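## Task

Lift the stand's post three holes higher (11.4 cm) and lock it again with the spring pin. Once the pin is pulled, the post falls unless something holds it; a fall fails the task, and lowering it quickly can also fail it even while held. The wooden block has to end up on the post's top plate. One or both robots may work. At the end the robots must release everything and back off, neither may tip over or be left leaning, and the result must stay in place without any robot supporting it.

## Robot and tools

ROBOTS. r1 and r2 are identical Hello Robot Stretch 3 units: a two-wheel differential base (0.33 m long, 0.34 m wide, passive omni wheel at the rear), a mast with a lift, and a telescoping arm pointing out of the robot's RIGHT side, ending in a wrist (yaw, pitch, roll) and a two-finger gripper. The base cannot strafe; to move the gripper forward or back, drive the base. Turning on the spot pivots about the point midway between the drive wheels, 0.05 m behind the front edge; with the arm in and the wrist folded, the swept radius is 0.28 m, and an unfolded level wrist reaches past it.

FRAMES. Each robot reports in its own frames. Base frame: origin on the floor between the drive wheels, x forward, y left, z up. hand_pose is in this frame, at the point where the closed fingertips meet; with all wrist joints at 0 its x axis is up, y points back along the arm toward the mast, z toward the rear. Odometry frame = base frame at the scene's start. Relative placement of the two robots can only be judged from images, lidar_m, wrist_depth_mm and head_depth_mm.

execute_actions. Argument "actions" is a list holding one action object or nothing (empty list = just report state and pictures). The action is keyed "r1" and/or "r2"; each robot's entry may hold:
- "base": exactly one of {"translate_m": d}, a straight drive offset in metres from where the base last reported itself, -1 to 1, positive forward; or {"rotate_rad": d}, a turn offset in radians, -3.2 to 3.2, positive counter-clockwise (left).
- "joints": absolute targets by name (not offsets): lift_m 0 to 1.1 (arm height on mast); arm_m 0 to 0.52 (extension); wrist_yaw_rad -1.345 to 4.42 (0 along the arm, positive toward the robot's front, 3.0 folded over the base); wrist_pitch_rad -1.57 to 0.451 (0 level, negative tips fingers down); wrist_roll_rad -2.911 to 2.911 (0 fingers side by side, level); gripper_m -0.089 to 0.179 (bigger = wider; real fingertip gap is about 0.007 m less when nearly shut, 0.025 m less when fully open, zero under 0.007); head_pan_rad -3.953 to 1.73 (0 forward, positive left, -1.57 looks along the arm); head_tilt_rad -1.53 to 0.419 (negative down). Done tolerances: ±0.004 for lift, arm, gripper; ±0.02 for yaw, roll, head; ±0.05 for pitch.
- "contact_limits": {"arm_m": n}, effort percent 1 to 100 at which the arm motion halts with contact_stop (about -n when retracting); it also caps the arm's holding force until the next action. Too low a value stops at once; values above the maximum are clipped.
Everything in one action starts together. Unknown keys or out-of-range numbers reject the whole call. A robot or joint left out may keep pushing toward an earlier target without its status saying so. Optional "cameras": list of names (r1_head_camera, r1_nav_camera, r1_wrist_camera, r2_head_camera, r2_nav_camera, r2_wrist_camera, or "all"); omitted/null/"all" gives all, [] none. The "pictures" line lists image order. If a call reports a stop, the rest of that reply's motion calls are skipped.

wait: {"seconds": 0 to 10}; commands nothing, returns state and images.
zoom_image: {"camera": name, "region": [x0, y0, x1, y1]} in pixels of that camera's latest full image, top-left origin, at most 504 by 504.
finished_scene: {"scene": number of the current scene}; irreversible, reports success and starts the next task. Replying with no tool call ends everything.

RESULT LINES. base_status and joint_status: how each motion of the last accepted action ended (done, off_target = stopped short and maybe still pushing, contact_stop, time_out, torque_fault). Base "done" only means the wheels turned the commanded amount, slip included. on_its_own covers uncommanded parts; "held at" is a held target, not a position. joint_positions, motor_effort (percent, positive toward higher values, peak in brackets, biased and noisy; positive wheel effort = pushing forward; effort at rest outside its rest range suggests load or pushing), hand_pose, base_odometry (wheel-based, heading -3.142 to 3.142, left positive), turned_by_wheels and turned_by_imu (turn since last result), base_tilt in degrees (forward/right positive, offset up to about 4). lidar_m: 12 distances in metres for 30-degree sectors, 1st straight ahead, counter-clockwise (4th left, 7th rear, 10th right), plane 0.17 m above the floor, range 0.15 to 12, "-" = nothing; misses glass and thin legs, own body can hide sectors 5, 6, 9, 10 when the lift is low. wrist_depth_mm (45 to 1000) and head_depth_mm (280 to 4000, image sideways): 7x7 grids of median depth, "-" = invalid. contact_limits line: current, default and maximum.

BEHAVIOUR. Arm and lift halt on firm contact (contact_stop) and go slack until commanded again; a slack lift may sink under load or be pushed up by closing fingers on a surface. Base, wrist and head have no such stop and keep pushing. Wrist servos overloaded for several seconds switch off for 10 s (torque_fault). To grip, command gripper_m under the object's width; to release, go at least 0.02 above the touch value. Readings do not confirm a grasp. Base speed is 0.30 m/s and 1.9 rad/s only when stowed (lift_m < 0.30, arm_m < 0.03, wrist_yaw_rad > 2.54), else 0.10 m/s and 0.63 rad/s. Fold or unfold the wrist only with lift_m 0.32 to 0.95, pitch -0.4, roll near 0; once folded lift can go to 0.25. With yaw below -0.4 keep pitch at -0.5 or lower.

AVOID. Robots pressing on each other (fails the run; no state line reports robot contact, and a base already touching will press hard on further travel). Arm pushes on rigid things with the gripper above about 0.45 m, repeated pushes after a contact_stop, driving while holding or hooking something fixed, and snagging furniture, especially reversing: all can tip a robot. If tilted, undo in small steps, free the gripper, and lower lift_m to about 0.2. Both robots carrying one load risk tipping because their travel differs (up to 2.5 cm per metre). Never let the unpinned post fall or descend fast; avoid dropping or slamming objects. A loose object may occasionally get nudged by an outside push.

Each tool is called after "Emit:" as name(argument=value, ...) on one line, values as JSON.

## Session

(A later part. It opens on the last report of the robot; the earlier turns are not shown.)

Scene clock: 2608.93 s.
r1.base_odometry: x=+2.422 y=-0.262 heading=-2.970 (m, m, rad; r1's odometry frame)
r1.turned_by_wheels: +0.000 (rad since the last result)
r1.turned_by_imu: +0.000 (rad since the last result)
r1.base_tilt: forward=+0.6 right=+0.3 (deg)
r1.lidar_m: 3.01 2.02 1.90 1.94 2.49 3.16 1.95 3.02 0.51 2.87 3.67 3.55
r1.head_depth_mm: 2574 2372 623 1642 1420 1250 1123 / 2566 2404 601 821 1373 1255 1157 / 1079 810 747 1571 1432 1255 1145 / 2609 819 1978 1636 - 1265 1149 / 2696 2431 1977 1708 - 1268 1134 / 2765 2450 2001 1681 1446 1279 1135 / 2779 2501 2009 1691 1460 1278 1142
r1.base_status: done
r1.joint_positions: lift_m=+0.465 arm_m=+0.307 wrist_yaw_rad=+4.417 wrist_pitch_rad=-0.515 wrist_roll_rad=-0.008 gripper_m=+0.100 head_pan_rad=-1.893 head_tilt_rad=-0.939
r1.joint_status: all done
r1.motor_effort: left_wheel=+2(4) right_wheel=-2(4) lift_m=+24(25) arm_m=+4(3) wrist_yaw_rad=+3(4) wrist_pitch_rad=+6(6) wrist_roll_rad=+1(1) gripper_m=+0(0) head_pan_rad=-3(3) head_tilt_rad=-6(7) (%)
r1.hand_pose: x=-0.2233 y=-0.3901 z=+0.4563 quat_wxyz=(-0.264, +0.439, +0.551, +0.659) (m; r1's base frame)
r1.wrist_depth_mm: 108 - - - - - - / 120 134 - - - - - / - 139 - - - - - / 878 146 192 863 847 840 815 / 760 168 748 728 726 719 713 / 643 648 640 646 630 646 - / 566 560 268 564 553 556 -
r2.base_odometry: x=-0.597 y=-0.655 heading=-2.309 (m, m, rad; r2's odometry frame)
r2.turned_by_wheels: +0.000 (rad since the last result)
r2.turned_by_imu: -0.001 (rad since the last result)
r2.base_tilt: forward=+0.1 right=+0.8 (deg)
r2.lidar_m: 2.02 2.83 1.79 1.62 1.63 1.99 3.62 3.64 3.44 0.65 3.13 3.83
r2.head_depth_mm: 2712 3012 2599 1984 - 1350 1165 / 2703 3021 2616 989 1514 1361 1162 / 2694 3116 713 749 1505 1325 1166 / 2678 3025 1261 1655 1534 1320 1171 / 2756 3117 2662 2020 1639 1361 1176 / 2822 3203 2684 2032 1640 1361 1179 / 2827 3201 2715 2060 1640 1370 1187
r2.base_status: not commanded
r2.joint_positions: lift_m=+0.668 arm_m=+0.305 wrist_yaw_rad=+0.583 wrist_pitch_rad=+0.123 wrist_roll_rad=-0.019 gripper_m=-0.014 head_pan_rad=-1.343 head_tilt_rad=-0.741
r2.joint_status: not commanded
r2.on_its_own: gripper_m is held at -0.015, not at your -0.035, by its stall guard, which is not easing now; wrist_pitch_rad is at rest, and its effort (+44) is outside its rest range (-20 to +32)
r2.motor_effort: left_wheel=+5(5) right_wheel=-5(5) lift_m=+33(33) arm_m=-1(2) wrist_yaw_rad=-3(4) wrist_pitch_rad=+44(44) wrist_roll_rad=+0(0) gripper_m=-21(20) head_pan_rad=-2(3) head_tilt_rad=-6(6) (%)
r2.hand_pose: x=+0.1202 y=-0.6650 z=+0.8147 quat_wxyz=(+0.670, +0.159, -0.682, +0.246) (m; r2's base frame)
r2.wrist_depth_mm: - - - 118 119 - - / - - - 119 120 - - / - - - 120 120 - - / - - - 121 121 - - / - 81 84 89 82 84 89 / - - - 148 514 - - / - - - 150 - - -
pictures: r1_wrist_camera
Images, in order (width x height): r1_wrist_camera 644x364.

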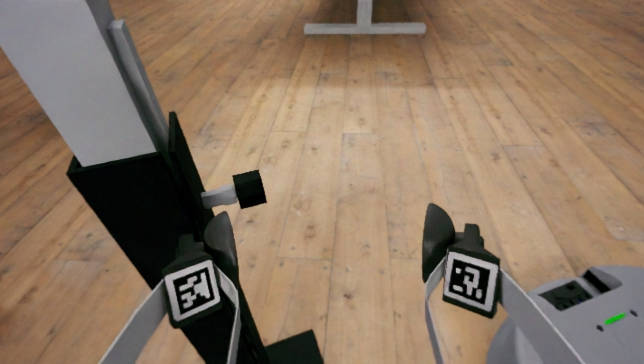

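Emit:
execute_actions(actions=[{"r1": {"base": {"translate_m": -0.011}, "joints": {"arm_m": 0.303}}}], cameras=["r1_wrist_camera"])

Emit:
zoom_image(camera="r1_wrist_camera", region=[100, 80, 340, 320])

Scene clock: 2627.40 s.
r1.base_odometry: x=+2.433 y=-0.260 heading=-2.970 (m, m, rad; r1's odometry frame)
r1.turned_by_wheels: +0.000 (rad since the last result)
r1.turned_by_imu: +0.000 (rad since the last result)
r1.base_tilt: forward=+0.6 right=+0.2 (deg)
r1.lidar_m: 3.02 2.03 1.90 1.95 2.49 3.15 1.95 3.02 0.51 2.86 3.68 3.57
r1.head_depth_mm: 2575 2365 638 1638 1419 1252 1119 / 2596 2376 590 1537 1395 1257 1156 / 1094 807 664 1554 1394 1258 1143 / 2624 805 1968 1631 - 1261 1146 / 2717 2428 1980 1709 - 1268 1138 / 2755 2466 1997 1677 1454 1282 1138 / 2799 2480 2016 1688 1452 1282 1144
r1.base_status: done
r1.joint_positions: lift_m=+0.465 arm_m=+0.303 wrist_yaw_rad=+4.417 wrist_pitch_rad=-0.515 wrist_roll_rad=-0.008 gripper_m=+0.100 head_pan_rad=-1.893 head_tilt_rad=-0.939
r1.joint_status: all done
r1.motor_effort: left_wheel=+2(4) right_wheel=-2(5) lift_m=+24(24) arm_m=-3(3) wrist_yaw_rad=+3(3) wrist_pitch_rad=+6(7) wrist_roll_rad=+1(1) gripper_m=+0(0) head_pan_rad=-3(3) head_tilt_rad=-7(7) (%)
r1.hand_pose: x=-0.2233 y=-0.3867 z=+0.4563 quat_wxyz=(-0.264, +0.439, +0.551, +0.659) (m; r1's base frame)
r1.wrist_depth_mm: 102 - - - - - - / 108 - - - - - - / 122 131 - - - - - / 846 135 888 870 868 852 822 / 743 152 679 741 733 728 730 / 654 617 637 650 629 639 642 / 573 566 245 558 555 552 -
r2.base_odometry: x=-0.597 y=-0.655 heading=-2.309 (m, m, rad; r2's odometry frame)
r2.turned_by_wheels: +0.000 (rad since the last result)
r2.turned_by_imu: -0.001 (rad since the last result)
r2.base_tilt: forward=+0.0 right=+0.8 (deg)
r2.lidar_m: 2.03 2.83 1.80 1.62 1.63 2.00 3.63 3.65 3.44 0.65 3.14 3.81
r2.head_depth_mm: 2676 3042 2590 2049 - 1348 1167 / 2694 3033 2600 972 1514 1368 1170 / 2721 3071 714 750 1502 1315 1174 / 2691 3080 1272 1660 1513 1323 1177 / 2799 3118 2528 2021 1638 1367 1172 / 2780 3154 2700 2050 1638 1373 1180 / 2809 3256 2714 2034 1643 1367 1187
r2.base_status: not commanded
r2.joint_positions: lift_m=+0.668 arm_m=+0.305 wrist_yaw_rad=+0.583 wrist_pitch_rad=+0.123 wrist_roll_rad=-0.019 gripper_m=-0.014 head_pan_rad=-1.343 head_tilt_rad=-0.741
r2.joint_status: not commanded
r2.on_its_own: gripper_m is held at -0.015, not at your -0.035, by its stall guard, which is not easing now; wrist_pitch_rad is at rest, and its effort (+44) is outside its rest range (-20 to +32)
r2.motor_effort: left_wheel=+5(5) right_wheel=-5(5) lift_m=+33(33) arm_m=-2(2) wrist_yaw_rad=-3(3) wrist_pitch_rad=+44(44) wrist_roll_rad=+0(0) gripper_m=-21(21) head_pan_rad=-2(2) head_tilt_rad=-6(6) (%)
r2.hand_pose: x=+0.1202 y=-0.6650 z=+0.8147 quat_wxyz=(+0.670, +0.159, -0.682, +0.246) (m; r2's base frame)
r2.wrist_depth_mm: - - - 118 118 - - / - - - 119 120 - - / - - - 120 121 - - / - - - 121 121 - - / - 81 83 88 82 84 90 / - - - 148 545 - - / - - - 150 - - -
pictures: r1_wrist_camera
Images, in order (width x height): r1_wrist_camera 644x364.

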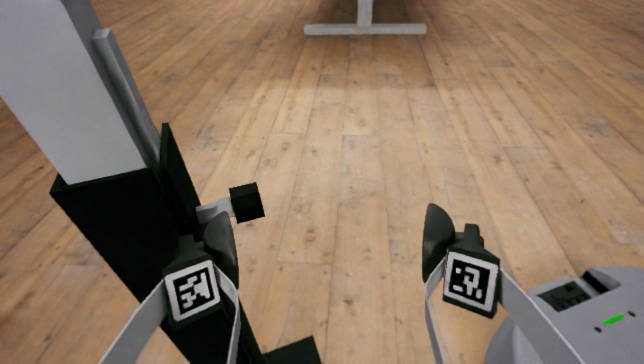

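Region (100, 80, 340, 320) of r1_wrist_camera's 644x364 image, scaled by 2.100.

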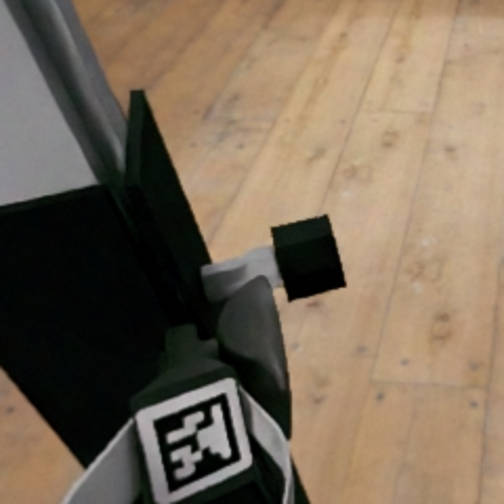

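Emit:
execute_actions(actions=[{"r1": {"base": {"translate_m": -0.004}}, "r2": {"joints": {"lift_m": 0.673}}}], cameras=["r1_wrist_camera"])

Emit:
execute_actions(actions=[{"r2": {"joints": {"lift_m": 0.670}}}], cameras=["r1_wrist_camera"])

Emit:
zoom_image(camera="r1_wrist_camera", region=[100, 80, 340, 320])

Scene clock: 2636.50 s.
r1.base_odometry: x=+2.437 y=-0.259 heading=-2.970 (m, m, rad; r1's odometry frame)
r1.turned_by_wheels: +0.000 (rad since the last result)
r1.turned_by_imu: +0.000 (rad since the last result)
r1.base_tilt: forward=+0.6 right=+0.3 (deg)
r1.lidar_m: 3.03 2.04 1.90 1.95 2.49 3.15 1.94 3.03 0.50 2.87 3.65 3.56
r1.head_depth_mm: 2578 2371 654 1636 1422 1250 1119 / 2593 2401 583 1541 1402 1257 1157 / 1137 810 661 1553 1255 - 1142 / 2565 797 1972 1620 - 1264 1143 / 2725 2438 1985 1706 - 1269 1134 / 2759 2466 1992 1686 1451 1276 1137 / 2796 2483 2018 1690 1457 1284 1143
r1.base_status: done
r1.joint_positions: lift_m=+0.465 arm_m=+0.303 wrist_yaw_rad=+4.417 wrist_pitch_rad=-0.528 wrist_roll_rad=-0.008 gripper_m=+0.100 head_pan_rad=-1.893 head_tilt_rad=-0.939
r1.joint_status: not commanded
r1.motor_effort: left_wheel=+5(8) right_wheel=-7(8) lift_m=+25(25) arm_m=-3(3) wrist_yaw_rad=+3(3) wrist_pitch_rad=+12(14) wrist_roll_rad=+1(1) gripper_m=+0(0) head_pan_rad=-3(3) head_tilt_rad=-6(6) (%)
r1.hand_pose: x=-0.2215 y=-0.3872 z=+0.4537 quat_wxyz=(-0.260, +0.436, +0.554, +0.660) (m; r1's base frame)
r1.wrist_depth_mm: 101 - - - - - - / 106 - - - - - - / 119 130 - - - - - / 810 133 874 831 815 851 827 / 730 150 705 727 707 700 709 / 645 602 629 625 610 - - / 576 550 247 556 569 564 -
r2.base_odometry: x=-0.597 y=-0.655 heading=-2.309 (m, m, rad; r2's odometry frame)
r2.turned_by_wheels: +0.000 (rad since the last result)
r2.turned_by_imu: -0.001 (rad since the last result)
r2.base_tilt: forward=+0.1 right=+0.8 (deg)
r2.lidar_m: 2.03 2.83 1.79 1.62 1.63 1.99 3.62 3.64 3.46 0.65 3.14 3.84
r2.head_depth_mm: 2672 3030 2616 2061 - 1343 1171 / 2707 3010 2635 971 1530 1348 1163 / 2749 3095 713 749 1508 1324 1171 / 2688 3037 1264 1646 1526 1319 1171 / 2745 3166 2556 2030 1632 1362 1178 / 2767 3163 2688 2040 1622 1382 1172 / 2795 3165 2733 2055 1641 1375 1182
r2.base_status: not commanded
r2.joint_positions: lift_m=+0.672 arm_m=+0.305 wrist_yaw_rad=+0.583 wrist_pitch_rad=+0.114 wrist_roll_rad=-0.019 gripper_m=-0.014 head_pan_rad=-1.343 head_tilt_rad=-0.741
r2.joint_status: all done
r2.on_its_own: gripper_m is held at -0.015, not at your -0.035, by its stall guard, which is not easing now; wrist_pitch_rad is at rest, and its effort (+48) is outside its rest range (-20 to +32)
r2.motor_effort: left_wheel=+4(5) right_wheel=-5(5) lift_m=+33(32) arm_m=-2(1) wrist_yaw_rad=-3(4) wrist_pitch_rad=+48(49) wrist_roll_rad=+0(0) gripper_m=-22(21) head_pan_rad=-3(3) head_tilt_rad=-7(7) (%)
r2.hand_pose: x=+0.1202 y=-0.6651 z=+0.8164 quat_wxyz=(+0.671, +0.162, -0.681, +0.243) (m; r2's base frame)
r2.wrist_depth_mm: - - - 117 118 - - / - - - 118 119 - - / - - - 119 120 - - / - - - 120 121 - - / - 83 87 82 83 88 93 / - - - 148 - - - / - - - 150 - - -
pictures: r1_wrist_camera
Images, in order (width x height): r1_wrist_camera 644x364.

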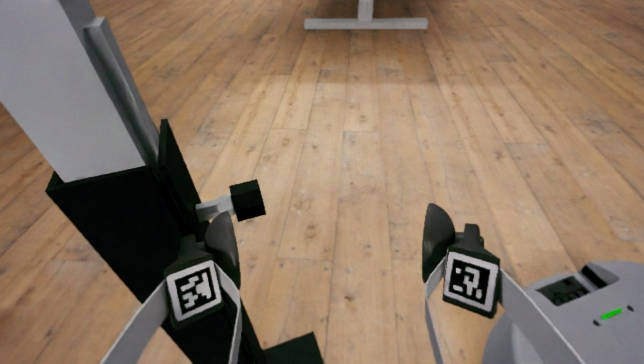

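Scene clock: 2637.03 s.
r1.base_odometry: x=+2.437 y=-0.259 heading=-2.970 (m, m, rad; r1's odometry frame)
r1.turned_by_wheels: +0.000 (rad since the last result)
r1.turned_by_imu: +0.000 (rad since the last result)
r1.base_tilt: forward=+0.7 right=+0.3 (deg)
r1.lidar_m: 3.02 2.04 1.90 1.95 2.50 3.15 1.95 3.03 0.51 2.86 3.67 3.56
r1.head_depth_mm: 2562 2373 653 1637 1417 1253 1119 / 2617 2409 583 1547 1403 1256 1153 / 1132 810 660 1551 1259 - 1146 / 2575 799 1968 1619 - 1267 1144 / 2723 2448 1981 1709 - 1270 1136 / 2756 2449 1998 1682 1453 1274 1132 / 2767 2461 2008 1683 1455 1285 1142
r1.base_status: not commanded
r1.joint_positions: lift_m=+0.465 arm_m=+0.303 wrist_yaw_rad=+4.417 wrist_pitch_rad=-0.528 wrist_roll_rad=-0.008 gripper_m=+0.100 head_pan_rad=-1.893 head_tilt_rad=-0.939
r1.joint_status: not commanded
r1.motor_effort: left_wheel=+5(5) right_wheel=-7(7) lift_m=+24(24) arm_m=-3(3) wrist_yaw_rad=+3(3) wrist_pitch_rad=+12(12) wrist_roll_rad=+1(1) gripper_m=+0(0) head_pan_rad=-3(3) head_tilt_rad=-6(6) (%)
r1.hand_pose: x=-0.2215 y=-0.3872 z=+0.4537 quat_wxyz=(-0.260, +0.436, +0.554, +0.660) (m; r1's base frame)
r1.wrist_depth_mm: 101 - - - - - - / 105 - - - - - - / 119 129 - - - - - / 826 132 867 853 848 827 798 / 720 150 697 714 727 717 700 / 644 610 631 639 632 - - / 570 558 246 549 553 550 -
r2.base_odometry: x=-0.597 y=-0.655 heading=-2.309 (m, m, rad; r2's odometry frame)
r2.turned_by_wheels: +0.000 (rad since the last result)
r2.turned_by_imu: +0.000 (rad since the last result)
r2.base_tilt: forward=+0.0 right=+0.8 (deg)
r2.lidar_m: 2.03 2.82 1.80 1.62 1.63 1.99 3.62 3.65 3.45 0.65 3.12 3.84
r2.head_depth_mm: 2660 3009 2632 2051 - 1361 1161 / 2724 3002 2606 968 1523 1355 1170 / 2726 3094 716 736 1501 1321 1167 / 2635 3025 1264 1658 1516 1318 1176 / 2764 3107 2556 2028 1638 1357 1174 / 2755 3179 2687 2046 1650 1370 1181 / 2807 3178 2731 2043 1652 1372 1178
r2.base_status: not commanded
r2.joint_positions: lift_m=+0.670 arm_m=+0.305 wrist_yaw_rad=+0.583 wrist_pitch_rad=+0.122 wrist_roll_rad=-0.019 gripper_m=-0.014 head_pan_rad=-1.343 head_tilt_rad=-0.741
r2.joint_status: all done
r2.on_its_own: gripper_m is held at -0.015, not at your -0.035, by its stall guard, which is not easing now; wrist_pitch_rad is at rest, and its effort (+45) is outside its rest range (-20 to +32)
r2.motor_effort: left_wheel=+4(4) right_wheel=-5(5) lift_m=+22(30) arm_m=-2(1) wrist_yaw_rad=-3(3) wrist_pitch_rad=+45(47) wrist_roll_rad=+0(0) gripper_m=-21(21) head_pan_rad=-2(2) head_tilt_rad=-7(6) (%)
r2.hand_pose: x=+0.1202 y=-0.6650 z=+0.8160 quat_wxyz=(+0.670, +0.159, -0.682, +0.245) (m; r2's base frame)
r2.wrist_depth_mm: - - - 118 119 - - / - - - 119 120 - - / - - - 120 121 - - / - - - 121 122 - - / - 81 83 89 81 84 90 / - - - 148 - - - / - - - 149 - - -
pictures: r1_wrist_camera
Images, in order (width x height): r1_wrist_camera 644x364.

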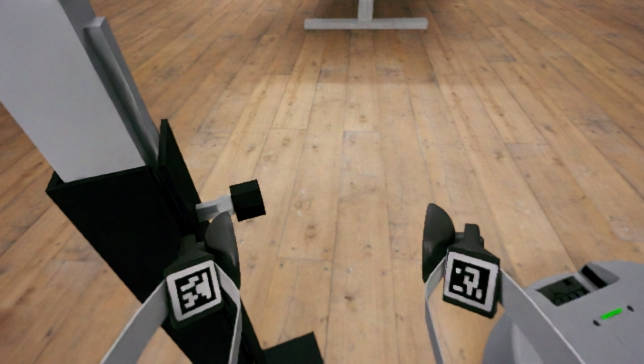

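Region (100, 80, 340, 320) of r1_wrist_camera's 644x364 image, scaled by 2.100.

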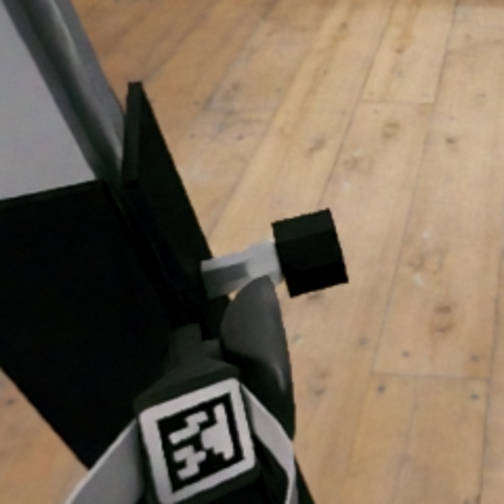

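Emit:
execute_actions(actions=[{"r1": {"joints": {"arm_m": 0.290}, "contact_limits": {"arm_m": 35}}}], cameras=["r1_wrist_camera"])

Emit:
zoom_image(camera="r1_wrist_camera", region=[100, 80, 340, 320])

Scene clock: 2647.13 s.
r1.base_odometry: x=+2.437 y=-0.259 heading=-2.970 (m, m, rad; r1's odometry frame)
r1.turned_by_wheels: +0.000 (rad since the last result)
r1.turned_by_imu: +0.000 (rad since the last result)
r1.base_tilt: forward=+0.6 right=+0.3 (deg)
r1.lidar_m: 3.01 2.04 1.91 1.95 2.49 3.15 1.94 3.01 0.51 2.87 3.65 3.58
r1.head_depth_mm: 2576 2369 654 1633 1420 1255 1116 / 2602 2384 583 1543 1393 1252 1155 / 1135 812 661 1549 1379 - 1142 / 2586 801 1977 1636 - 1264 1145 / 2701 2439 1976 1668 - 1266 1134 / 2756 2451 1993 1683 1448 1276 1139 / 2810 2481 2008 1688 1456 1278 1141
r1.base_status: not commanded
r1.joint_positions: lift_m=+0.465 arm_m=+0.290 wrist_yaw_rad=+4.422 wrist_pitch_rad=-0.530 wrist_roll_rad=-0.008 gripper_m=+0.100 head_pan_rad=-1.893 head_tilt_rad=-0.939
r1.joint_status: all done
r1.motor_effort: left_wheel=+3(5) right_wheel=-5(8) lift_m=+24(24) arm_m=-4(4) wrist_yaw_rad=-3(3) wrist_pitch_rad=+13(14) wrist_roll_rad=+1(1) gripper_m=-1(1) head_pan_rad=-3(3) head_tilt_rad=-5(7) (%)
r1.contact_limits: arm_m 35 (drawing in: default 26, maximum 43; extending or still: default 36, maximum 59)
r1.hand_pose: x=-0.2216 y=-0.3753 z=+0.4533 quat_wxyz=(-0.261, +0.434, +0.555, +0.660) (m; r1's base frame)
r1.wrist_depth_mm: - - - - - - - / 111 - - - - - - / 117 - - - - - - / 126 139 868 849 846 819 796 / 425 150 716 718 708 719 682 / 646 166 639 624 628 - - / 577 552 268 551 555 551 -
r2.base_odometry: x=-0.597 y=-0.655 heading=-2.309 (m, m, rad; r2's odometry frame)
r2.turned_by_wheels: +0.000 (rad since the last result)
r2.turned_by_imu: -0.001 (rad since the last result)
r2.base_tilt: forward=+0.1 right=+0.7 (deg)
r2.lidar_m: 2.03 2.83 1.79 1.62 1.63 1.99 3.62 3.63 3.46 0.65 3.13 3.81
r2.head_depth_mm: 2705 3021 2641 1986 - 1355 1161 / 2711 3036 2622 964 1535 1355 1166 / 2733 3057 713 734 1504 1318 1173 / 2653 3080 1277 1640 1522 1320 1176 / 2768 3154 2530 2039 1640 1362 1180 / 2771 3191 2694 2047 1647 1376 1178 / 2791 3178 2707 2036 1639 1375 1183
r2.base_status: not commanded
r2.joint_positions: lift_m=+0.670 arm_m=+0.305 wrist_yaw_rad=+0.583 wrist_pitch_rad=+0.122 wrist_roll_rad=-0.019 gripper_m=-0.014 head_pan_rad=-1.343 head_tilt_rad=-0.741
r2.joint_status: not commanded
r2.on_its_own: gripper_m is held at -0.015, not at your -0.035, by its stall guard, which is not easing now; wrist_pitch_rad is at rest, and its effort (+44) is outside its rest range (-20 to +32)
r2.motor_effort: left_wheel=+5(5) right_wheel=-5(5) lift_m=+22(22) arm_m=-2(2) wrist_yaw_rad=-4(3) wrist_pitch_rad=+44(44) wrist_roll_rad=+0(0) gripper_m=-21(22) head_pan_rad=-3(2) head_tilt_rad=-6(6) (%)
r2.hand_pose: x=+0.1202 y=-0.6650 z=+0.8160 quat_wxyz=(+0.670, +0.159, -0.682, +0.245) (m; r2's base frame)
r2.wrist_depth_mm: - - - 118 119 - - / - - - 119 120 - - / - - - 120 121 - - / - - - 121 121 - - / - 81 84 88 82 84 90 / - - - 150 - - - / - - - 150 - - -
pictures: r1_wrist_camera
Images, in order (width x height): r1_wrist_camera 644x364.

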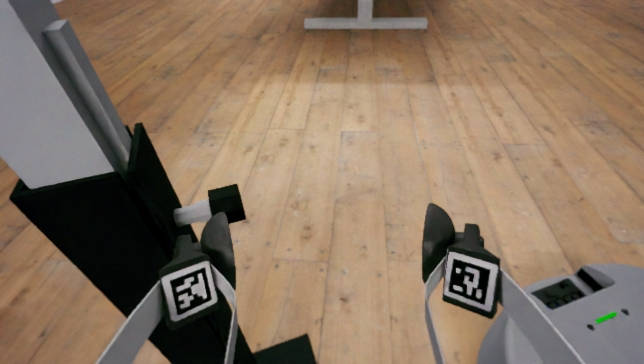

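Region (100, 80, 340, 320) of r1_wrist_camera's 644x364 image, scaled by 2.100.

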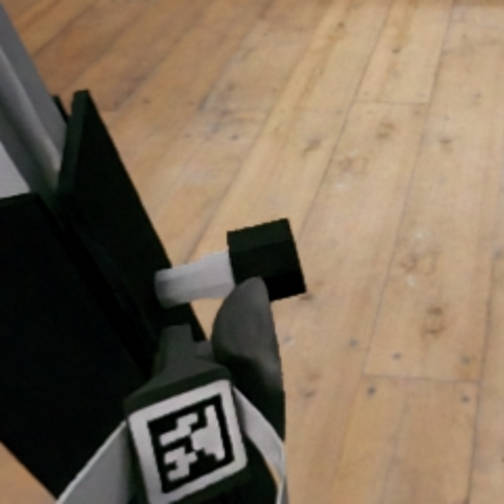

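Emit:
execute_actions(actions=[{"r1": {"base": {"translate_m": 0.004}, "joints": {"arm_m": 0.311}}}], cameras=["r1_wrist_camera"])

Emit:
execute_actions(actions=[{"r1": {"base": {"translate_m": -0.009}}}], cameras=["r1_wrist_camera"])

Emit:
zoom_image(camera="r1_wrist_camera", region=[100, 80, 340, 320])

Scene clock: 2661.77 s.
r1.base_odometry: x=+2.433 y=-0.260 heading=-2.970 (m, m, rad; r1's odometry frame)
r1.turned_by_wheels: +0.000 (rad since the last result)
r1.turned_by_imu: +0.000 (rad since the last result)
r1.base_tilt: forward=+0.6 right=+0.3 (deg)
r1.lidar_m: 3.01 2.04 1.90 1.94 2.50 3.15 1.95 3.01 0.51 2.87 3.64 3.57
r1.head_depth_mm: 2589 2378 635 1637 1415 1250 1121 / 2585 2386 590 1534 1394 1257 1159 / 1093 795 663 1548 1401 1255 1149 / 2593 801 1972 1637 1382 1271 1146 / 2716 2457 1978 1701 1380 1266 1133 / 2736 2456 1998 1677 1457 1275 1139 / 2786 2484 2008 1688 1456 1277 1139
r1.base_status: done
r1.joint_positions: lift_m=+0.465 arm_m=+0.311 wrist_yaw_rad=+4.415 wrist_pitch_rad=-0.519 wrist_roll_rad=-0.008 gripper_m=+0.100 head_pan_rad=-1.893 head_tilt_rad=-0.939
r1.joint_status: all done
r1.motor_effort: left_wheel=+2(5) right_wheel=-2(4) lift_m=+24(24) arm_m=+5(5) wrist_yaw_rad=+6(7) wrist_pitch_rad=+8(13) wrist_roll_rad=+1(1) gripper_m=+2(2) head_pan_rad=-3(3) head_tilt_rad=-6(7) (%)
r1.hand_pose: x=-0.2226 y=-0.3937 z=+0.4555 quat_wxyz=(-0.262, +0.439, +0.551, +0.660) (m; r1's base frame)
r1.wrist_depth_mm: 100 - - - - - - / 110 123 - - - - - / - 128 - - - - - / 865 136 864 846 851 828 823 / 771 152 701 722 723 711 700 / 670 627 633 624 633 630 - / 580 572 252 561 560 559 -
r2.base_odometry: x=-0.597 y=-0.655 heading=-2.309 (m, m, rad; r2's odometry frame)
r2.turned_by_wheels: +0.000 (rad since the last result)
r2.turned_by_imu: -0.001 (rad since the last result)
r2.base_tilt: forward=+0.1 right=+0.8 (deg)
r2.lidar_m: 2.03 2.82 1.80 1.62 1.63 1.99 3.62 3.65 3.48 0.65 3.13 3.81
r2.head_depth_mm: 2692 3000 2581 2072 - 1359 1162 / 2693 3066 2626 964 1531 1354 1168 / 2727 3091 717 735 1498 1326 1172 / 2699 3037 1272 1646 1526 1323 1169 / 2764 3145 2533 2036 1634 1362 1185 / 2828 3200 2665 2017 1639 1375 1183 / 2787 3159 2730 2053 1644 1379 1177
r2.base_status: not commanded
r2.joint_positions: lift_m=+0.670 arm_m=+0.305 wrist_yaw_rad=+0.583 wrist_pitch_rad=+0.122 wrist_roll_rad=-0.019 gripper_m=-0.014 head_pan_rad=-1.343 head_tilt_rad=-0.741
r2.joint_status: not commanded
r2.on_its_own: gripper_m is held at -0.015, not at your -0.035, by its stall guard, which is not easing now; wrist_pitch_rad is at rest, and its effort (+45) is outside its rest range (-20 to +32)
r2.motor_effort: left_wheel=+5(5) right_wheel=-5(5) lift_m=+22(23) arm_m=-2(2) wrist_yaw_rad=-4(4) wrist_pitch_rad=+45(44) wrist_roll_rad=+0(0) gripper_m=-21(21) head_pan_rad=-3(2) head_tilt_rad=-6(6) (%)
r2.hand_pose: x=+0.1202 y=-0.6650 z=+0.8160 quat_wxyz=(+0.670, +0.159, -0.682, +0.245) (m; r2's base frame)
r2.wrist_depth_mm: - - - 118 119 - - / - - - 119 120 - - / - - - 120 121 - - / - - - 121 121 - - / - 81 84 89 82 84 90 / - - - 149 - - - / - - - 150 - - -
pictures: r1_wrist_camera
Images, in order (width x height): r1_wrist_camera 644x364.

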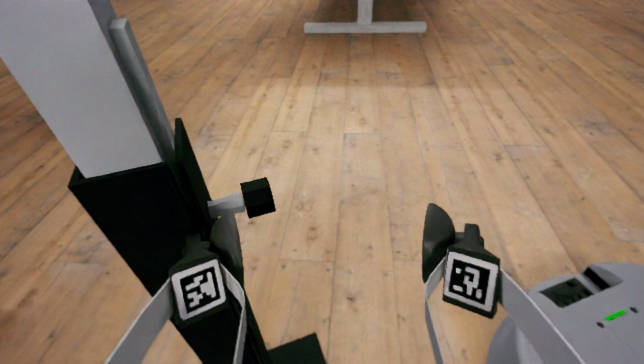

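Scene clock: 2662.97 s.
r1.base_odometry: x=+2.442 y=-0.258 heading=-2.969 (m, m, rad; r1's odometry frame)
r1.turned_by_wheels: +0.001 (rad since the last result)
r1.turned_by_imu: +0.001 (rad since the last result)
r1.base_tilt: forward=+0.7 right=+0.3 (deg)
r1.lidar_m: 3.02 2.03 1.91 1.96 2.50 3.15 1.94 3.00 0.50 2.87 3.64 3.58
r1.head_depth_mm: 2576 2365 1839 1635 1418 1249 1116 / 2624 2387 580 1550 1404 1259 1157 / 1182 812 659 1549 1379 1238 1143 / 2562 799 1962 1623 - 1265 1150 / 2705 2434 1983 1715 1379 1270 1132 / 2737 2448 1991 1678 1453 1280 1136 / 2791 2475 2010 1685 1449 1281 1140
r1.base_status: done
r1.joint_positions: lift_m=+0.465 arm_m=+0.311 wrist_yaw_rad=+4.412 wrist_pitch_rad=-0.548 wrist_roll_rad=-0.008 gripper_m=+0.100 head_pan_rad=-1.893 head_tilt_rad=-0.939
r1.joint_status: not commanded
r1.on_its_own: right_wheel is at rest, and its effort (-19) is outside its rest range (-18 to +18)
r1.motor_effort: left_wheel=+10(11) right_wheel=-19(18) lift_m=+22(24) arm_m=+5(5) wrist_yaw_rad=+10(10) wrist_pitch_rad=+22(22) wrist_roll_rad=+1(1) gripper_m=+3(3) head_pan_rad=-3(3) head_tilt_rad=-6(6) (%)
r1.hand_pose: x=-0.2182 y=-0.3944 z=+0.4495 quat_wxyz=(-0.252, +0.431, +0.557, +0.664) (m; r1's base frame)
r1.wrist_depth_mm: 95 - - - - - - / 104 118 - - - - - / 980 124 - - - 975 968 / 839 130 176 837 807 804 800 / 747 148 688 715 695 688 692 / 652 601 629 616 615 - - / 579 561 256 560 547 541 -
r2.base_odometry: x=-0.597 y=-0.655 heading=-2.309 (m, m, rad; r2's odometry frame)
r2.turned_by_wheels: +0.000 (rad since the last result)
r2.turned_by_imu: +0.000 (rad since the last result)
r2.base_tilt: forward=+0.0 right=+0.8 (deg)
r2.lidar_m: 2.03 2.83 1.80 1.62 1.63 1.99 3.62 3.64 3.45 0.65 3.12 3.84
r2.head_depth_mm: 2670 3049 2605 2055 - 1348 1161 / 2691 3052 2661 987 1530 1350 1159 / 2740 3108 715 737 1507 1320 1170 / 2698 3017 1260 1665 1513 1323 1167 / 2747 3163 2552 2034 1632 1364 1171 / 2798 3168 2705 2027 1646 1367 1176 / 2806 3208 2719 2037 1647 1371 1179
r2.base_status: not commanded
r2.joint_positions: lift_m=+0.670 arm_m=+0.305 wrist_yaw_rad=+0.583 wrist_pitch_rad=+0.122 wrist_roll_rad=-0.019 gripper_m=-0.014 head_pan_rad=-1.343 head_tilt_rad=-0.741
r2.joint_status: not commanded
r2.on_its_own: gripper_m is held at -0.015, not at your -0.035, by its stall guard, which is not easing now; wrist_pitch_rad is at rest, and its effort (+45) is outside its rest range (-20 to +32)
r2.motor_effort: left_wheel=+5(5) right_wheel=-5(5) lift_m=+22(22) arm_m=-1(1) wrist_yaw_rad=-3(4) wrist_pitch_rad=+45(45) wrist_roll_rad=+0(0) gripper_m=-21(21) head_pan_rad=-2(2) head_tilt_rad=-7(6) (%)
r2.hand_pose: x=+0.1202 y=-0.6650 z=+0.8160 quat_wxyz=(+0.670, +0.159, -0.682, +0.245) (m; r2's base frame)
r2.wrist_depth_mm: - - - 118 119 - - / - - - 119 120 - - / - - - 120 121 - - / - - - 121 121 - - / - 81 83 89 82 84 90 / - - - 148 - - - / - - - 150 800 - -
pictures: r1_wrist_camera
Images, in order (width x height): r1_wrist_camera 644x364.

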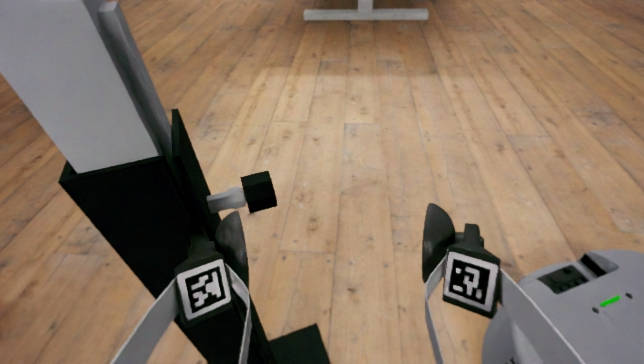

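Region (100, 80, 340, 320) of r1_wrist_camera's 644x364 image, scaled by 2.100.

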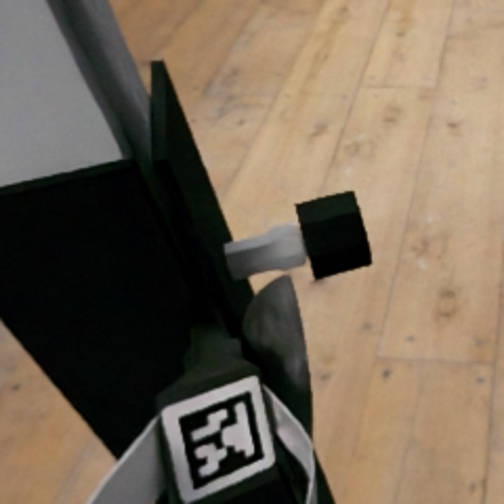

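Emit:
execute_actions(actions=[{"r1": {"joints": {"arm_m": 0.300, "lift_m": 0.470}, "contact_limits": {"arm_m": 35}}}], cameras=["r1_wrist_camera"])

Emit:
zoom_image(camera="r1_wrist_camera", region=[100, 80, 340, 320])

Scene clock: 2737.23 s.
r1.base_odometry: x=+2.442 y=-0.258 heading=-2.969 (m, m, rad; r1's odometry frame)
r1.turned_by_wheels: +0.000 (rad since the last result)
r1.turned_by_imu: -0.001 (rad since the last result)
r1.base_tilt: forward=+0.7 right=+0.3 (deg)
r1.lidar_m: 3.03 2.04 1.91 1.95 2.50 3.15 1.94 3.00 0.50 2.87 3.64 3.58
r1.head_depth_mm: 2582 2389 1832 1635 1423 1246 1115 / 2600 2376 578 1550 1398 1251 1158 / 1201 813 661 1550 1141 1246 1148 / 2571 796 1979 1625 - 1267 1145 / 2705 2422 1980 1704 - 1268 1133 / 2737 2487 1992 1682 1446 1280 1139 / 2767 2478 2013 1694 1452 1277 1140
r1.base_status: not commanded
r1.joint_positions: lift_m=+0.470 arm_m=+0.300 wrist_yaw_rad=+4.423 wrist_pitch_rad=-0.557 wrist_roll_rad=-0.012 gripper_m=+0.100 head_pan_rad=-1.893 head_tilt_rad=-0.939
r1.joint_status: all done
r1.motor_effort: left_wheel=+6(11) right_wheel=-9(18) lift_m=+25(24) arm_m=-4(4) wrist_yaw_rad=-4(10) wrist_pitch_rad=+25(26) wrist_roll_rad=+4(4) gripper_m=-1(3) head_pan_rad=-3(3) head_tilt_rad=-6(6) (%)
r1.contact_limits: arm_m 35 (drawing in: default 26, maximum 43; extending or still: default 36, maximum 59)
r1.hand_pose: x=-0.2177 y=-0.3867 z=+0.4526 quat_wxyz=(-0.254, +0.424, +0.561, +0.664) (m; r1's base frame)
r1.wrist_depth_mm: 102 - - - - - - / 103 - - - - - - / 116 129 - - - 980 961 / 823 132 836 802 848 806 785 / 732 149 679 711 694 706 683 / 632 602 621 612 613 - - / 558 556 254 562 547 - -
r2.base_odometry: x=-0.597 y=-0.655 heading=-2.309 (m, m, rad; r2's odometry frame)
r2.turned_by_wheels: +0.000 (rad since the last result)
r2.turned_by_imu: -0.001 (rad since the last result)
r2.base_tilt: forward=+0.1 right=+0.8 (deg)
r2.lidar_m: 2.02 2.84 1.80 1.62 1.63 2.00 3.62 3.65 3.46 0.65 3.13 3.81
r2.head_depth_mm: 2677 3037 2591 2072 - 1352 1164 / 2696 3020 2620 962 1529 1357 1166 / 2733 3081 714 736 1506 1318 1168 / 2635 3061 1276 1633 1513 1334 1175 / 2771 3154 2546 2043 1633 1375 1174 / 2791 3202 2711 2052 1637 1371 1182 / 2862 3193 2725 2046 1646 1382 1183
r2.base_status: not commanded
r2.joint_positions: lift_m=+0.670 arm_m=+0.305 wrist_yaw_rad=+0.583 wrist_pitch_rad=+0.122 wrist_roll_rad=-0.019 gripper_m=-0.014 head_pan_rad=-1.343 head_tilt_rad=-0.741
r2.joint_status: not commanded
r2.on_its_own: gripper_m is held at -0.015, not at your -0.035, by its stall guard, which is not easing now; wrist_pitch_rad is at rest, and its effort (+44) is outside its rest range (-20 to +32)
r2.motor_effort: left_wheel=+4(5) right_wheel=-5(5) lift_m=+23(22) arm_m=-2(2) wrist_yaw_rad=-4(3) wrist_pitch_rad=+44(44) wrist_roll_rad=+0(0) gripper_m=-21(21) head_pan_rad=-2(3) head_tilt_rad=-6(6) (%)
r2.hand_pose: x=+0.1202 y=-0.6650 z=+0.8160 quat_wxyz=(+0.670, +0.159, -0.682, +0.245) (m; r2's base frame)
r2.wrist_depth_mm: - - - 118 119 - - / - - - 119 120 - - / - - - 120 121 - - / - - - 121 121 - - / - 81 83 89 82 84 90 / - - - 149 - - - / - - - 150 - - -
pictures: r1_wrist_camera
Images, in order (width x height): r1_wrist_camera 644x364.

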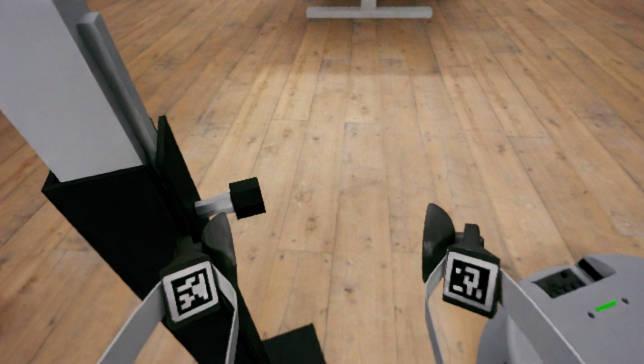

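Region (100, 80, 340, 320) of r1_wrist_camera's 644x364 image, scaled by 2.100.

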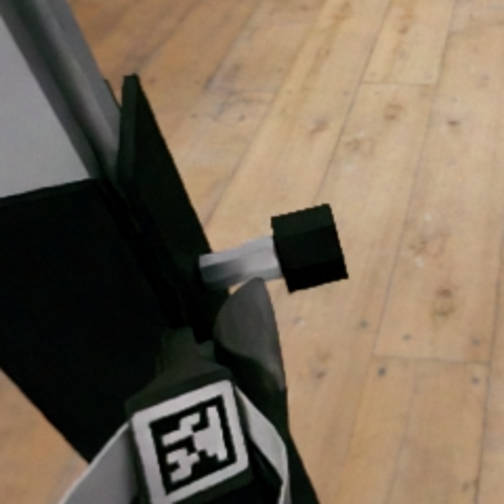

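Emit:
execute_actions(actions=[{"r1": {"joints": {"arm_m": 0.290}, "contact_limits": {"arm_m": 35}}}], cameras=["r1_wrist_camera"])

Emit:
zoom_image(camera="r1_wrist_camera", region=[100, 80, 340, 320])

Scene clock: 2745.43 s.
r1.base_odometry: x=+2.442 y=-0.258 heading=-2.969 (m, m, rad; r1's odometry frame)
r1.turned_by_wheels: +0.000 (rad since the last result)
r1.turned_by_imu: +0.000 (rad since the last result)
r1.base_tilt: forward=+0.6 right=+0.3 (deg)
r1.lidar_m: 3.03 2.04 1.91 1.95 2.50 3.15 1.94 3.02 0.50 2.86 3.65 3.58
r1.head_depth_mm: 2573 2366 1831 1645 1422 1252 1117 / 2618 2395 579 1549 1398 1258 1152 / 1201 812 661 1555 1284 - 1142 / 2578 796 1970 1624 - 1268 1145 / 2690 2463 1981 1673 1361 1273 1134 / 2736 2458 1999 1685 1449 1275 1139 / 2781 2479 2004 1689 1459 1281 1141
r1.base_status: not commanded
r1.joint_positions: lift_m=+0.470 arm_m=+0.290 wrist_yaw_rad=+4.430 wrist_pitch_rad=-0.556 wrist_roll_rad=-0.014 gripper_m=+0.100 head_pan_rad=-1.893 head_tilt_rad=-0.939
r1.joint_status: all done
r1.on_its_own: wrist_yaw_rad is at rest, and its effort (-14) is outside its rest range (-12 to +12)
r1.motor_effort: left_wheel=+6(8) right_wheel=-9(10) lift_m=+25(25) arm_m=-4(4) wrist_yaw_rad=-14(17) wrist_pitch_rad=+24(25) wrist_roll_rad=+5(5) gripper_m=-1(3) head_pan_rad=-3(3) head_tilt_rad=-7(5) (%)
r1.contact_limits: arm_m 35 (drawing in: default 26, maximum 43; extending or still: default 36, maximum 59)
r1.hand_pose: x=-0.2181 y=-0.3781 z=+0.4528 quat_wxyz=(-0.257, +0.422, +0.562, +0.664) (m; r1's base frame)
r1.wrist_depth_mm: 109 - - - - - - / 107 - - - - - - / 114 150 - - - 956 967 / 125 136 846 823 836 811 808 / 693 148 694 712 696 701 694 / 634 167 617 616 626 - - / 568 538 266 543 552 - -
r2.base_odometry: x=-0.597 y=-0.655 heading=-2.309 (m, m, rad; r2's odometry frame)
r2.turned_by_wheels: +0.000 (rad since the last result)
r2.turned_by_imu: -0.001 (rad since the last result)
r2.base_tilt: forward=+0.1 right=+0.8 (deg)
r2.lidar_m: 2.03 2.83 1.79 1.62 1.63 1.99 3.62 3.64 3.45 0.65 3.13 3.81
r2.head_depth_mm: 2647 3009 2616 2006 - 1346 1168 / 2719 3040 2630 958 1519 1357 1167 / 2788 3084 714 734 1514 1325 1164 / 2670 3076 1278 1639 1517 1327 1174 / 2768 3159 2581 2028 1626 1374 1177 / 2809 3134 2716 2055 1638 1366 1180 / 2855 3156 2699 2044 1660 1373 1181
r2.base_status: not commanded
r2.joint_positions: lift_m=+0.670 arm_m=+0.305 wrist_yaw_rad=+0.583 wrist_pitch_rad=+0.122 wrist_roll_rad=-0.019 gripper_m=-0.014 head_pan_rad=-1.343 head_tilt_rad=-0.741
r2.joint_status: not commanded
r2.on_its_own: gripper_m is held at -0.015, not at your -0.035, by its stall guard, which is not easing now; wrist_pitch_rad is at rest, and its effort (+45) is outside its rest range (-20 to +32)
r2.motor_effort: left_wheel=+5(5) right_wheel=-5(5) lift_m=+22(22) arm_m=-2(2) wrist_yaw_rad=-3(3) wrist_pitch_rad=+45(45) wrist_roll_rad=+0(0) gripper_m=-21(21) head_pan_rad=-2(3) head_tilt_rad=-6(6) (%)
r2.hand_pose: x=+0.1202 y=-0.6650 z=+0.8160 quat_wxyz=(+0.670, +0.159, -0.682, +0.245) (m; r2's base frame)
r2.wrist_depth_mm: - - - 119 119 - - / - - - 119 119 - - / - - - 120 121 - - / - - - 121 121 - - / - 81 83 89 82 84 90 / - - - 148 - - - / - - - 150 - - -
pictures: r1_wrist_camera
Images, in order (width x height): r1_wrist_camera 644x364.

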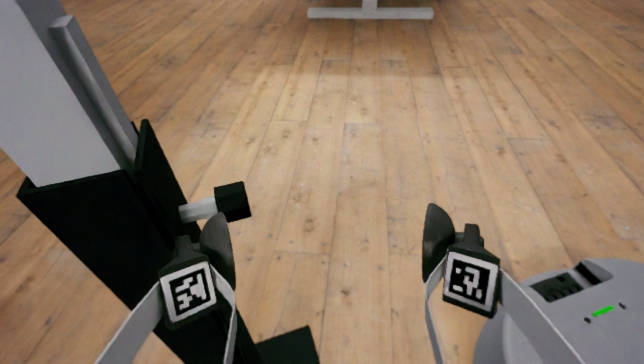

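Region (100, 80, 340, 320) of r1_wrist_camera's 644x364 image, scaled by 2.100.

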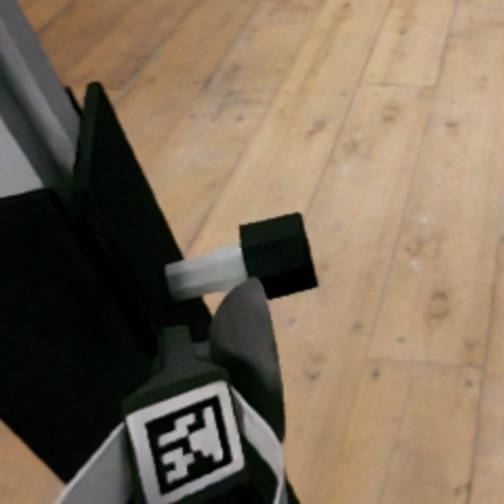

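Emit:
execute_actions(actions=[{"r1": {"base": {"rotate_rad": 0.29}, "joints": {"arm_m": 0.235}}}], cameras=["r1_wrist_camera"])

Emit:
execute_actions(actions=[{"r1": {"joints": {"wrist_roll_rad": 1.57, "gripper_m": 0.13, "lift_m": 0.435, "head_pan_rad": -2.2}}}], cameras=["r1_wrist_camera", "r1_head_camera"])

Scene clock: 2866.97 s.
r1.base_odometry: x=+2.442 y=-0.258 heading=-2.679 (m, m, rad; r1's odometry frame)
r1.turned_by_wheels: +0.290 (rad since the last result)
r1.turned_by_imu: +0.290 (rad since the last result)
r1.base_tilt: forward=+0.6 right=+0.3 (deg)
r1.lidar_m: 2.33 1.91 1.92 2.16 3.48 1.94 3.39 0.50 0.51 3.15 3.60 3.58
r1.head_depth_mm: 2498 765 732 1476 963 1239 1118 / 2682 2327 1948 1576 1419 1219 1155 / 2764 2408 1964 1658 1463 1261 1144 / 2874 2416 1969 1661 - 1245 1145 / 2934 2448 1991 1672 1493 1250 1133 / 3107 2462 1992 1686 1451 1275 1140 / 3138 2490 2009 1689 1458 1280 1140
r1.base_status: done
r1.joint_positions: lift_m=+0.470 arm_m=+0.235 wrist_yaw_rad=+4.423 wrist_pitch_rad=-0.520 wrist_roll_rad=-0.013 gripper_m=+0.100 head_pan_rad=-1.893 head_tilt_rad=-0.939
r1.joint_status: all done
r1.motor_effort: left_wheel=-2(6) right_wheel=+1(8) lift_m=+25(25) arm_m=-3(5) wrist_yaw_rad=-3(13) wrist_pitch_rad=+9(25) wrist_roll_rad=+4(5) gripper_m=+0(2) head_pan_rad=-3(3) head_tilt_rad=-6(6) (%)
r1.hand_pose: x=-0.2230 y=-0.3200 z=+0.4603 quat_wxyz=(-0.266, +0.435, +0.552, +0.660) (m; r1's base frame)
r1.wrist_depth_mm: - 212 - - - - - / - - - - - - - / - - 262 - - - - / 921 889 303 870 871 838 842 / 647 748 360 730 714 726 729 / 633 650 419 628 647 634 626 / 582 567 551 562 565 - -
r2.base_odometry: x=-0.597 y=-0.655 heading=-2.309 (m, m, rad; r2's odometry frame)
r2.turned_by_wheels: +0.000 (rad since the last result)
r2.turned_by_imu: -0.001 (rad since the last result)
r2.base_tilt: forward=+0.0 right=+0.8 (deg)
r2.lidar_m: 2.03 2.83 1.79 1.62 1.63 1.99 3.62 3.64 3.45 0.65 1.26 3.81
r2.head_depth_mm: 2644 3026 2639 1865 - 1350 1159 / 2663 3025 2630 1090 1517 1351 1163 / 2764 3071 714 733 1497 1322 1170 / 2667 3054 1219 1607 1522 1329 1174 / 2780 3084 2472 2043 1632 1367 1175 / 2766 3155 2677 2040 1637 1366 1176 / 2838 3189 2698 2060 1632 1371 1182
r2.base_status: not commanded
r2.joint_positions: lift_m=+0.670 arm_m=+0.305 wrist_yaw_rad=+0.583 wrist_pitch_rad=+0.122 wrist_roll_rad=-0.019 gripper_m=-0.014 head_pan_rad=-1.343 head_tilt_rad=-0.741
r2.joint_status: not commanded
r2.on_its_own: gripper_m is held at -0.015, not at your -0.035, by its stall guard, which is not easing now; wrist_pitch_rad is at rest, and its effort (+45) is outside its rest range (-20 to +32)
r2.motor_effort: left_wheel=+4(5) right_wheel=-5(5) lift_m=+22(23) arm_m=-1(2) wrist_yaw_rad=-3(3) wrist_pitch_rad=+45(44) wrist_roll_rad=+0(0) gripper_m=-20(20) head_pan_rad=-2(2) head_tilt_rad=-6(6) (%)
r2.hand_pose: x=+0.1202 y=-0.6650 z=+0.8160 quat_wxyz=(+0.670, +0.159, -0.682, +0.245) (m; r2's base frame)
r2.wrist_depth_mm: - - - 118 119 - - / - - - 119 120 - - / - - - 120 120 - - / - - - 121 121 - - / - 81 84 89 82 84 90 / - - - 149 485 - - / - - - 150 - 365 -
pictures: r1_wrist_camera
Images, in order (width x height): r1_wrist_camera 644x364.

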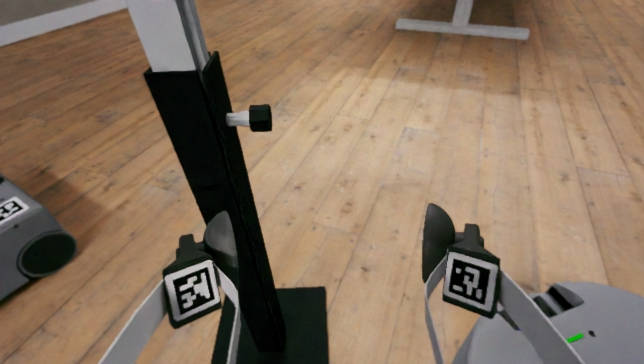

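Scene clock: 2868.43 s.
r1.base_odometry: x=+2.442 y=-0.258 heading=-2.679 (m, m, rad; r1's odometry frame)
r1.turned_by_wheels: +0.000 (rad since the last result)
r1.turned_by_imu: +0.000 (rad since the last result)
r1.base_tilt: forward=+0.6 right=+0.3 (deg)
r1.lidar_m: 2.32 1.91 1.92 2.15 3.46 1.94 3.40 0.50 0.50 3.15 3.61 3.58
r1.head_depth_mm: 2559 2367 1836 1639 1414 1248 1130 / 2603 2388 581 1569 1425 1253 1148 / 1186 795 644 1557 1173 1247 - / 1088 796 1917 1619 1443 1287 1139 / 2694 2426 1991 1680 1472 1225 1129 / 2739 2458 1997 1683 1508 1230 1135 / 2775 2485 2005 1685 1462 1277 1142
r1.base_status: not commanded
r1.joint_positions: lift_m=+0.435 arm_m=+0.235 wrist_yaw_rad=+4.422 wrist_pitch_rad=-0.519 wrist_roll_rad=+1.566 gripper_m=+0.130 head_pan_rad=-2.193 head_tilt_rad=-0.939
r1.joint_status: all done
r1.motor_effort: left_wheel=-2(1) right_wheel=+2(2) lift_m=+18(19) arm_m=-3(3) wrist_yaw_rad=-4(4) wrist_pitch_rad=+8(9) wrist_roll_rad=+3(5) gripper_m=+0(80) head_pan_rad=-3(23) head_tilt_rad=-7(6) (%)
r1.hand_pose: x=-0.2230 y=-0.3200 z=+0.4256 quat_wxyz=(+0.204, +0.775, +0.578, +0.156) (m; r1's base frame)
r1.wrist_depth_mm: - - - 867 628 469 393 / - - - 908 635 477 390 / - - - 947 652 479 395 / - - - - 651 483 400 / - - - - 404 462 405 / - - 278 312 644 - 413 / - 241 272 - 731 533 405
r2.base_odometry: x=-0.597 y=-0.655 heading=-2.309 (m, m, rad; r2's odometry frame)
r2.turned_by_wheels: +0.000 (rad since the last result)
r2.turned_by_imu: +0.000 (rad since the last result)
r2.base_tilt: forward=+0.0 right=+0.8 (deg)
r2.lidar_m: 2.02 2.83 1.79 1.62 1.63 1.99 3.61 3.64 3.44 0.65 1.26 3.83
r2.head_depth_mm: 2675 2999 2614 1859 - 1354 1159 / 2703 3063 2640 1130 1530 1368 1170 / 2728 3056 715 735 1502 1311 1174 / 2672 2987 1233 1607 1521 1316 1170 / 2772 3129 2590 2017 1641 1364 1176 / 2779 3131 2695 2046 1640 1369 1174 / 2863 3193 2717 2044 1646 1372 1177
r2.base_status: not commanded
r2.joint_positions: lift_m=+0.670 arm_m=+0.305 wrist_yaw_rad=+0.583 wrist_pitch_rad=+0.122 wrist_roll_rad=-0.019 gripper_m=-0.014 head_pan_rad=-1.343 head_tilt_rad=-0.741
r2.joint_status: not commanded
r2.on_its_own: gripper_m is held at -0.015, not at your -0.035, by its stall guard, which is not easing now; wrist_pitch_rad is at rest, and its effort (+44) is outside its rest range (-20 to +32)
r2.motor_effort: left_wheel=+5(5) right_wheel=-5(5) lift_m=+22(22) arm_m=-2(2) wrist_yaw_rad=-3(3) wrist_pitch_rad=+44(45) wrist_roll_rad=+0(0) gripper_m=-21(22) head_pan_rad=-3(3) head_tilt_rad=-6(6) (%)
r2.hand_pose: x=+0.1202 y=-0.6650 z=+0.8160 quat_wxyz=(+0.670, +0.159, -0.682, +0.245) (m; r2's base frame)
r2.wrist_depth_mm: - - - 118 119 - - / - - - 119 119 - - / - - - 120 121 - - / - - - 121 121 - - / - 81 84 89 82 84 90 / - - - 148 - - - / - - - 150 - 419 -
pictures: r1_head_camera (sideways: a quarter turn clockwise sets it upright), r1_wrist_camera
Images, in order (width x height): r1_head_camera 896x504, r1_wrist_camera 644x364.

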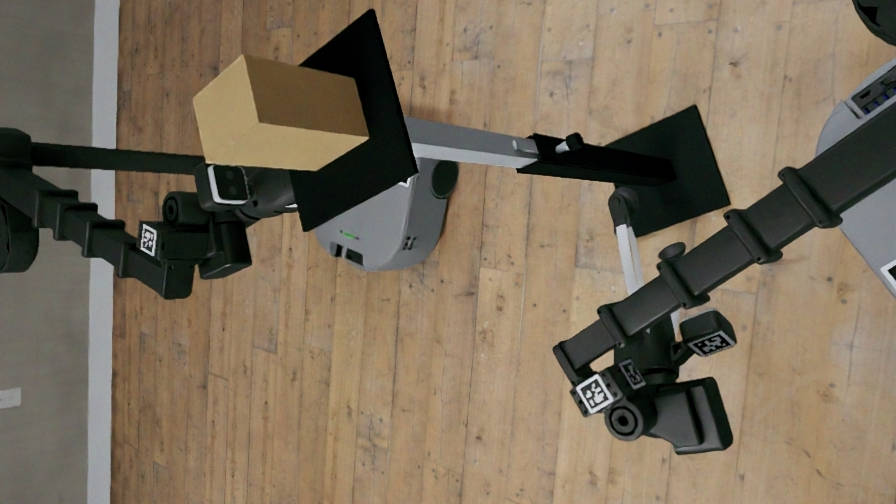

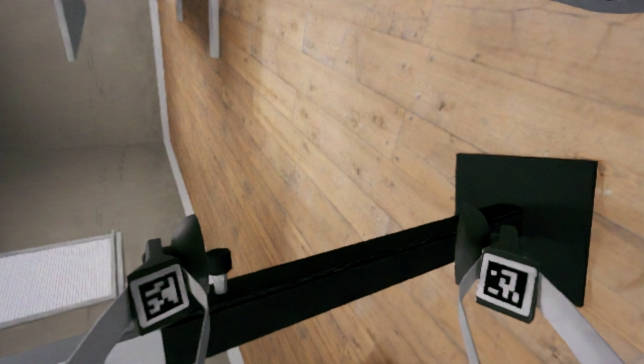

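Emit:
zoom_image(camera="r1_head_camera", region=[500, 100, 760, 340])

Region (500, 100, 760, 340) of r1_head_camera's 896x504 image, scaled by 1.938, with more detail than that image has; it fills the top 465 rows of this view, and the rest is white.

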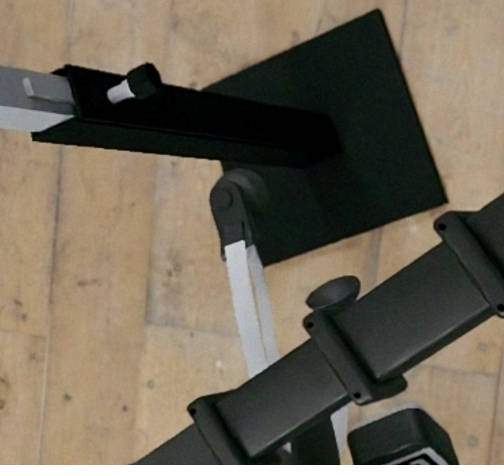

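Emit:
execute_actions(actions=[{"r1": {"base": {"translate_m": -0.11}}}], cameras=["r1_wrist_camera", "r1_head_camera"])

Scene clock: 2887.53 s.
r1.base_odometry: x=+2.541 y=-0.209 heading=-2.679 (m, m, rad; r1's odometry frame)
r1.turned_by_wheels: +0.000 (rad since the last result)
r1.turned_by_imu: -0.001 (rad since the last result)
r1.base_tilt: forward=+0.6 right=+0.3 (deg)
r1.lidar_m: 2.41 1.99 1.99 2.23 3.59 1.84 3.33 2.76 0.43 3.07 3.68 3.65
r1.head_depth_mm: 2515 2380 1936 1644 1418 1251 1129 / 2525 2392 1950 1581 1421 1259 1147 / 2413 2330 530 597 1429 1241 - / 1051 2427 532 574 1412 1244 1138 / 2526 757 1926 1645 1476 1227 1135 / 2668 2454 1989 1683 1502 1234 1139 / 2694 2501 2010 1685 1463 1276 1138
r1.base_status: done
r1.joint_positions: lift_m=+0.435 arm_m=+0.235 wrist_yaw_rad=+4.422 wrist_pitch_rad=-0.519 wrist_roll_rad=+1.566 gripper_m=+0.130 head_pan_rad=-2.193 head_tilt_rad=-0.939
r1.joint_status: not commanded
r1.motor_effort: left_wheel=-2(6) right_wheel=+2(4) lift_m=+18(18) arm_m=-3(3) wrist_yaw_rad=-3(4) wrist_pitch_rad=+8(8) wrist_roll_rad=+3(3) gripper_m=+1(0) head_pan_rad=-3(3) head_tilt_rad=-5(6) (%)
r1.hand_pose: x=-0.2230 y=-0.3200 z=+0.4257 quat_wxyz=(+0.204, +0.775, +0.578, +0.156) (m; r1's base frame)
r1.wrist_depth_mm: - - - 865 619 477 385 / - - - 923 617 481 388 / - - - 961 658 490 395 / - - - - 684 504 382 / - - - - 677 316 367 / - - 199 214 225 - 404 / - - 166 183 234 534 403
r2.base_odometry: x=-0.597 y=-0.655 heading=-2.309 (m, m, rad; r2's odometry frame)
r2.turned_by_wheels: +0.000 (rad since the last result)
r2.turned_by_imu: -0.001 (rad since the last result)
r2.base_tilt: forward=+0.0 right=+0.8 (deg)
r2.lidar_m: 2.02 2.83 1.79 1.62 1.63 1.99 3.63 3.64 3.44 0.65 1.18 3.83
r2.head_depth_mm: 2695 3023 2612 2042 - 1346 1161 / 2680 3066 2625 1037 1529 1352 1169 / 2738 3132 713 735 1494 1325 1172 / 2739 3146 1260 1542 1457 1325 1168 / 2685 3023 1215 1956 1546 1366 1177 / 2766 3129 2710 2050 1636 1372 1174 / 2798 3226 2697 2061 1664 1374 1176
r2.base_status: not commanded
r2.joint_positions: lift_m=+0.670 arm_m=+0.305 wrist_yaw_rad=+0.583 wrist_pitch_rad=+0.122 wrist_roll_rad=-0.019 gripper_m=-0.014 head_pan_rad=-1.343 head_tilt_rad=-0.741
r2.joint_status: not commanded
r2.on_its_own: gripper_m is held at -0.015, not at your -0.035, by its stall guard, which is not easing now; wrist_pitch_rad is at rest, and its effort (+45) is outside its rest range (-20 to +32)
r2.motor_effort: left_wheel=+5(4) right_wheel=-5(5) lift_m=+22(22) arm_m=-2(2) wrist_yaw_rad=-3(3) wrist_pitch_rad=+45(45) wrist_roll_rad=+0(0) gripper_m=-21(20) head_pan_rad=-3(3) head_tilt_rad=-6(6) (%)
r2.hand_pose: x=+0.1202 y=-0.6650 z=+0.8160 quat_wxyz=(+0.670, +0.159, -0.682, +0.245) (m; r2's base frame)
r2.wrist_depth_mm: - - - 118 119 - - / - - - 119 120 - - / - - - 120 121 - - / - - - 121 121 - - / - 81 84 89 82 84 90 / - - - 149 - - - / - - - 149 401 - -
pictures: r1_head_camera (sideways: a quarter turn clockwise sets it upright), r1_wrist_camera
Images, in order (width x height): r1_head_camera 896x504, r1_wrist_camera 644x364.

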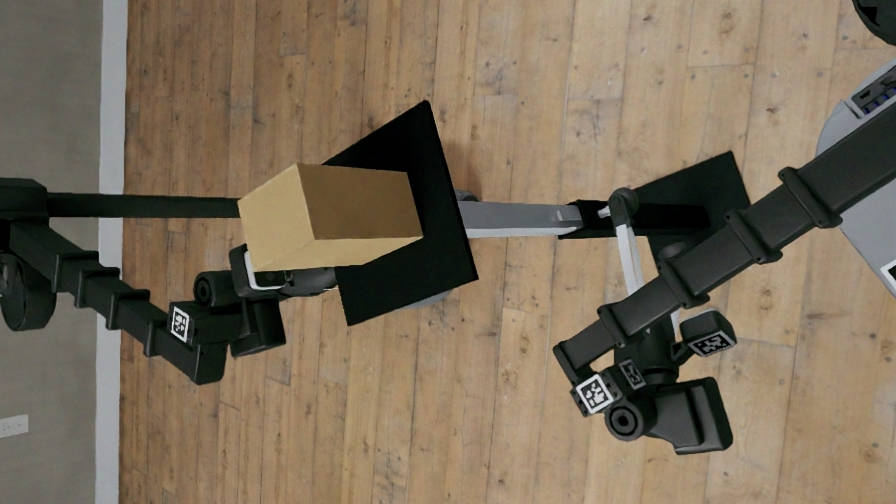

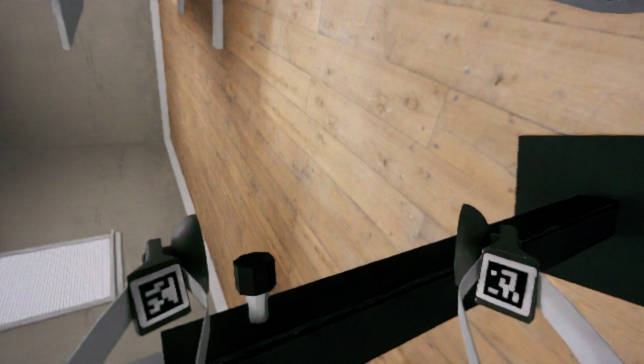

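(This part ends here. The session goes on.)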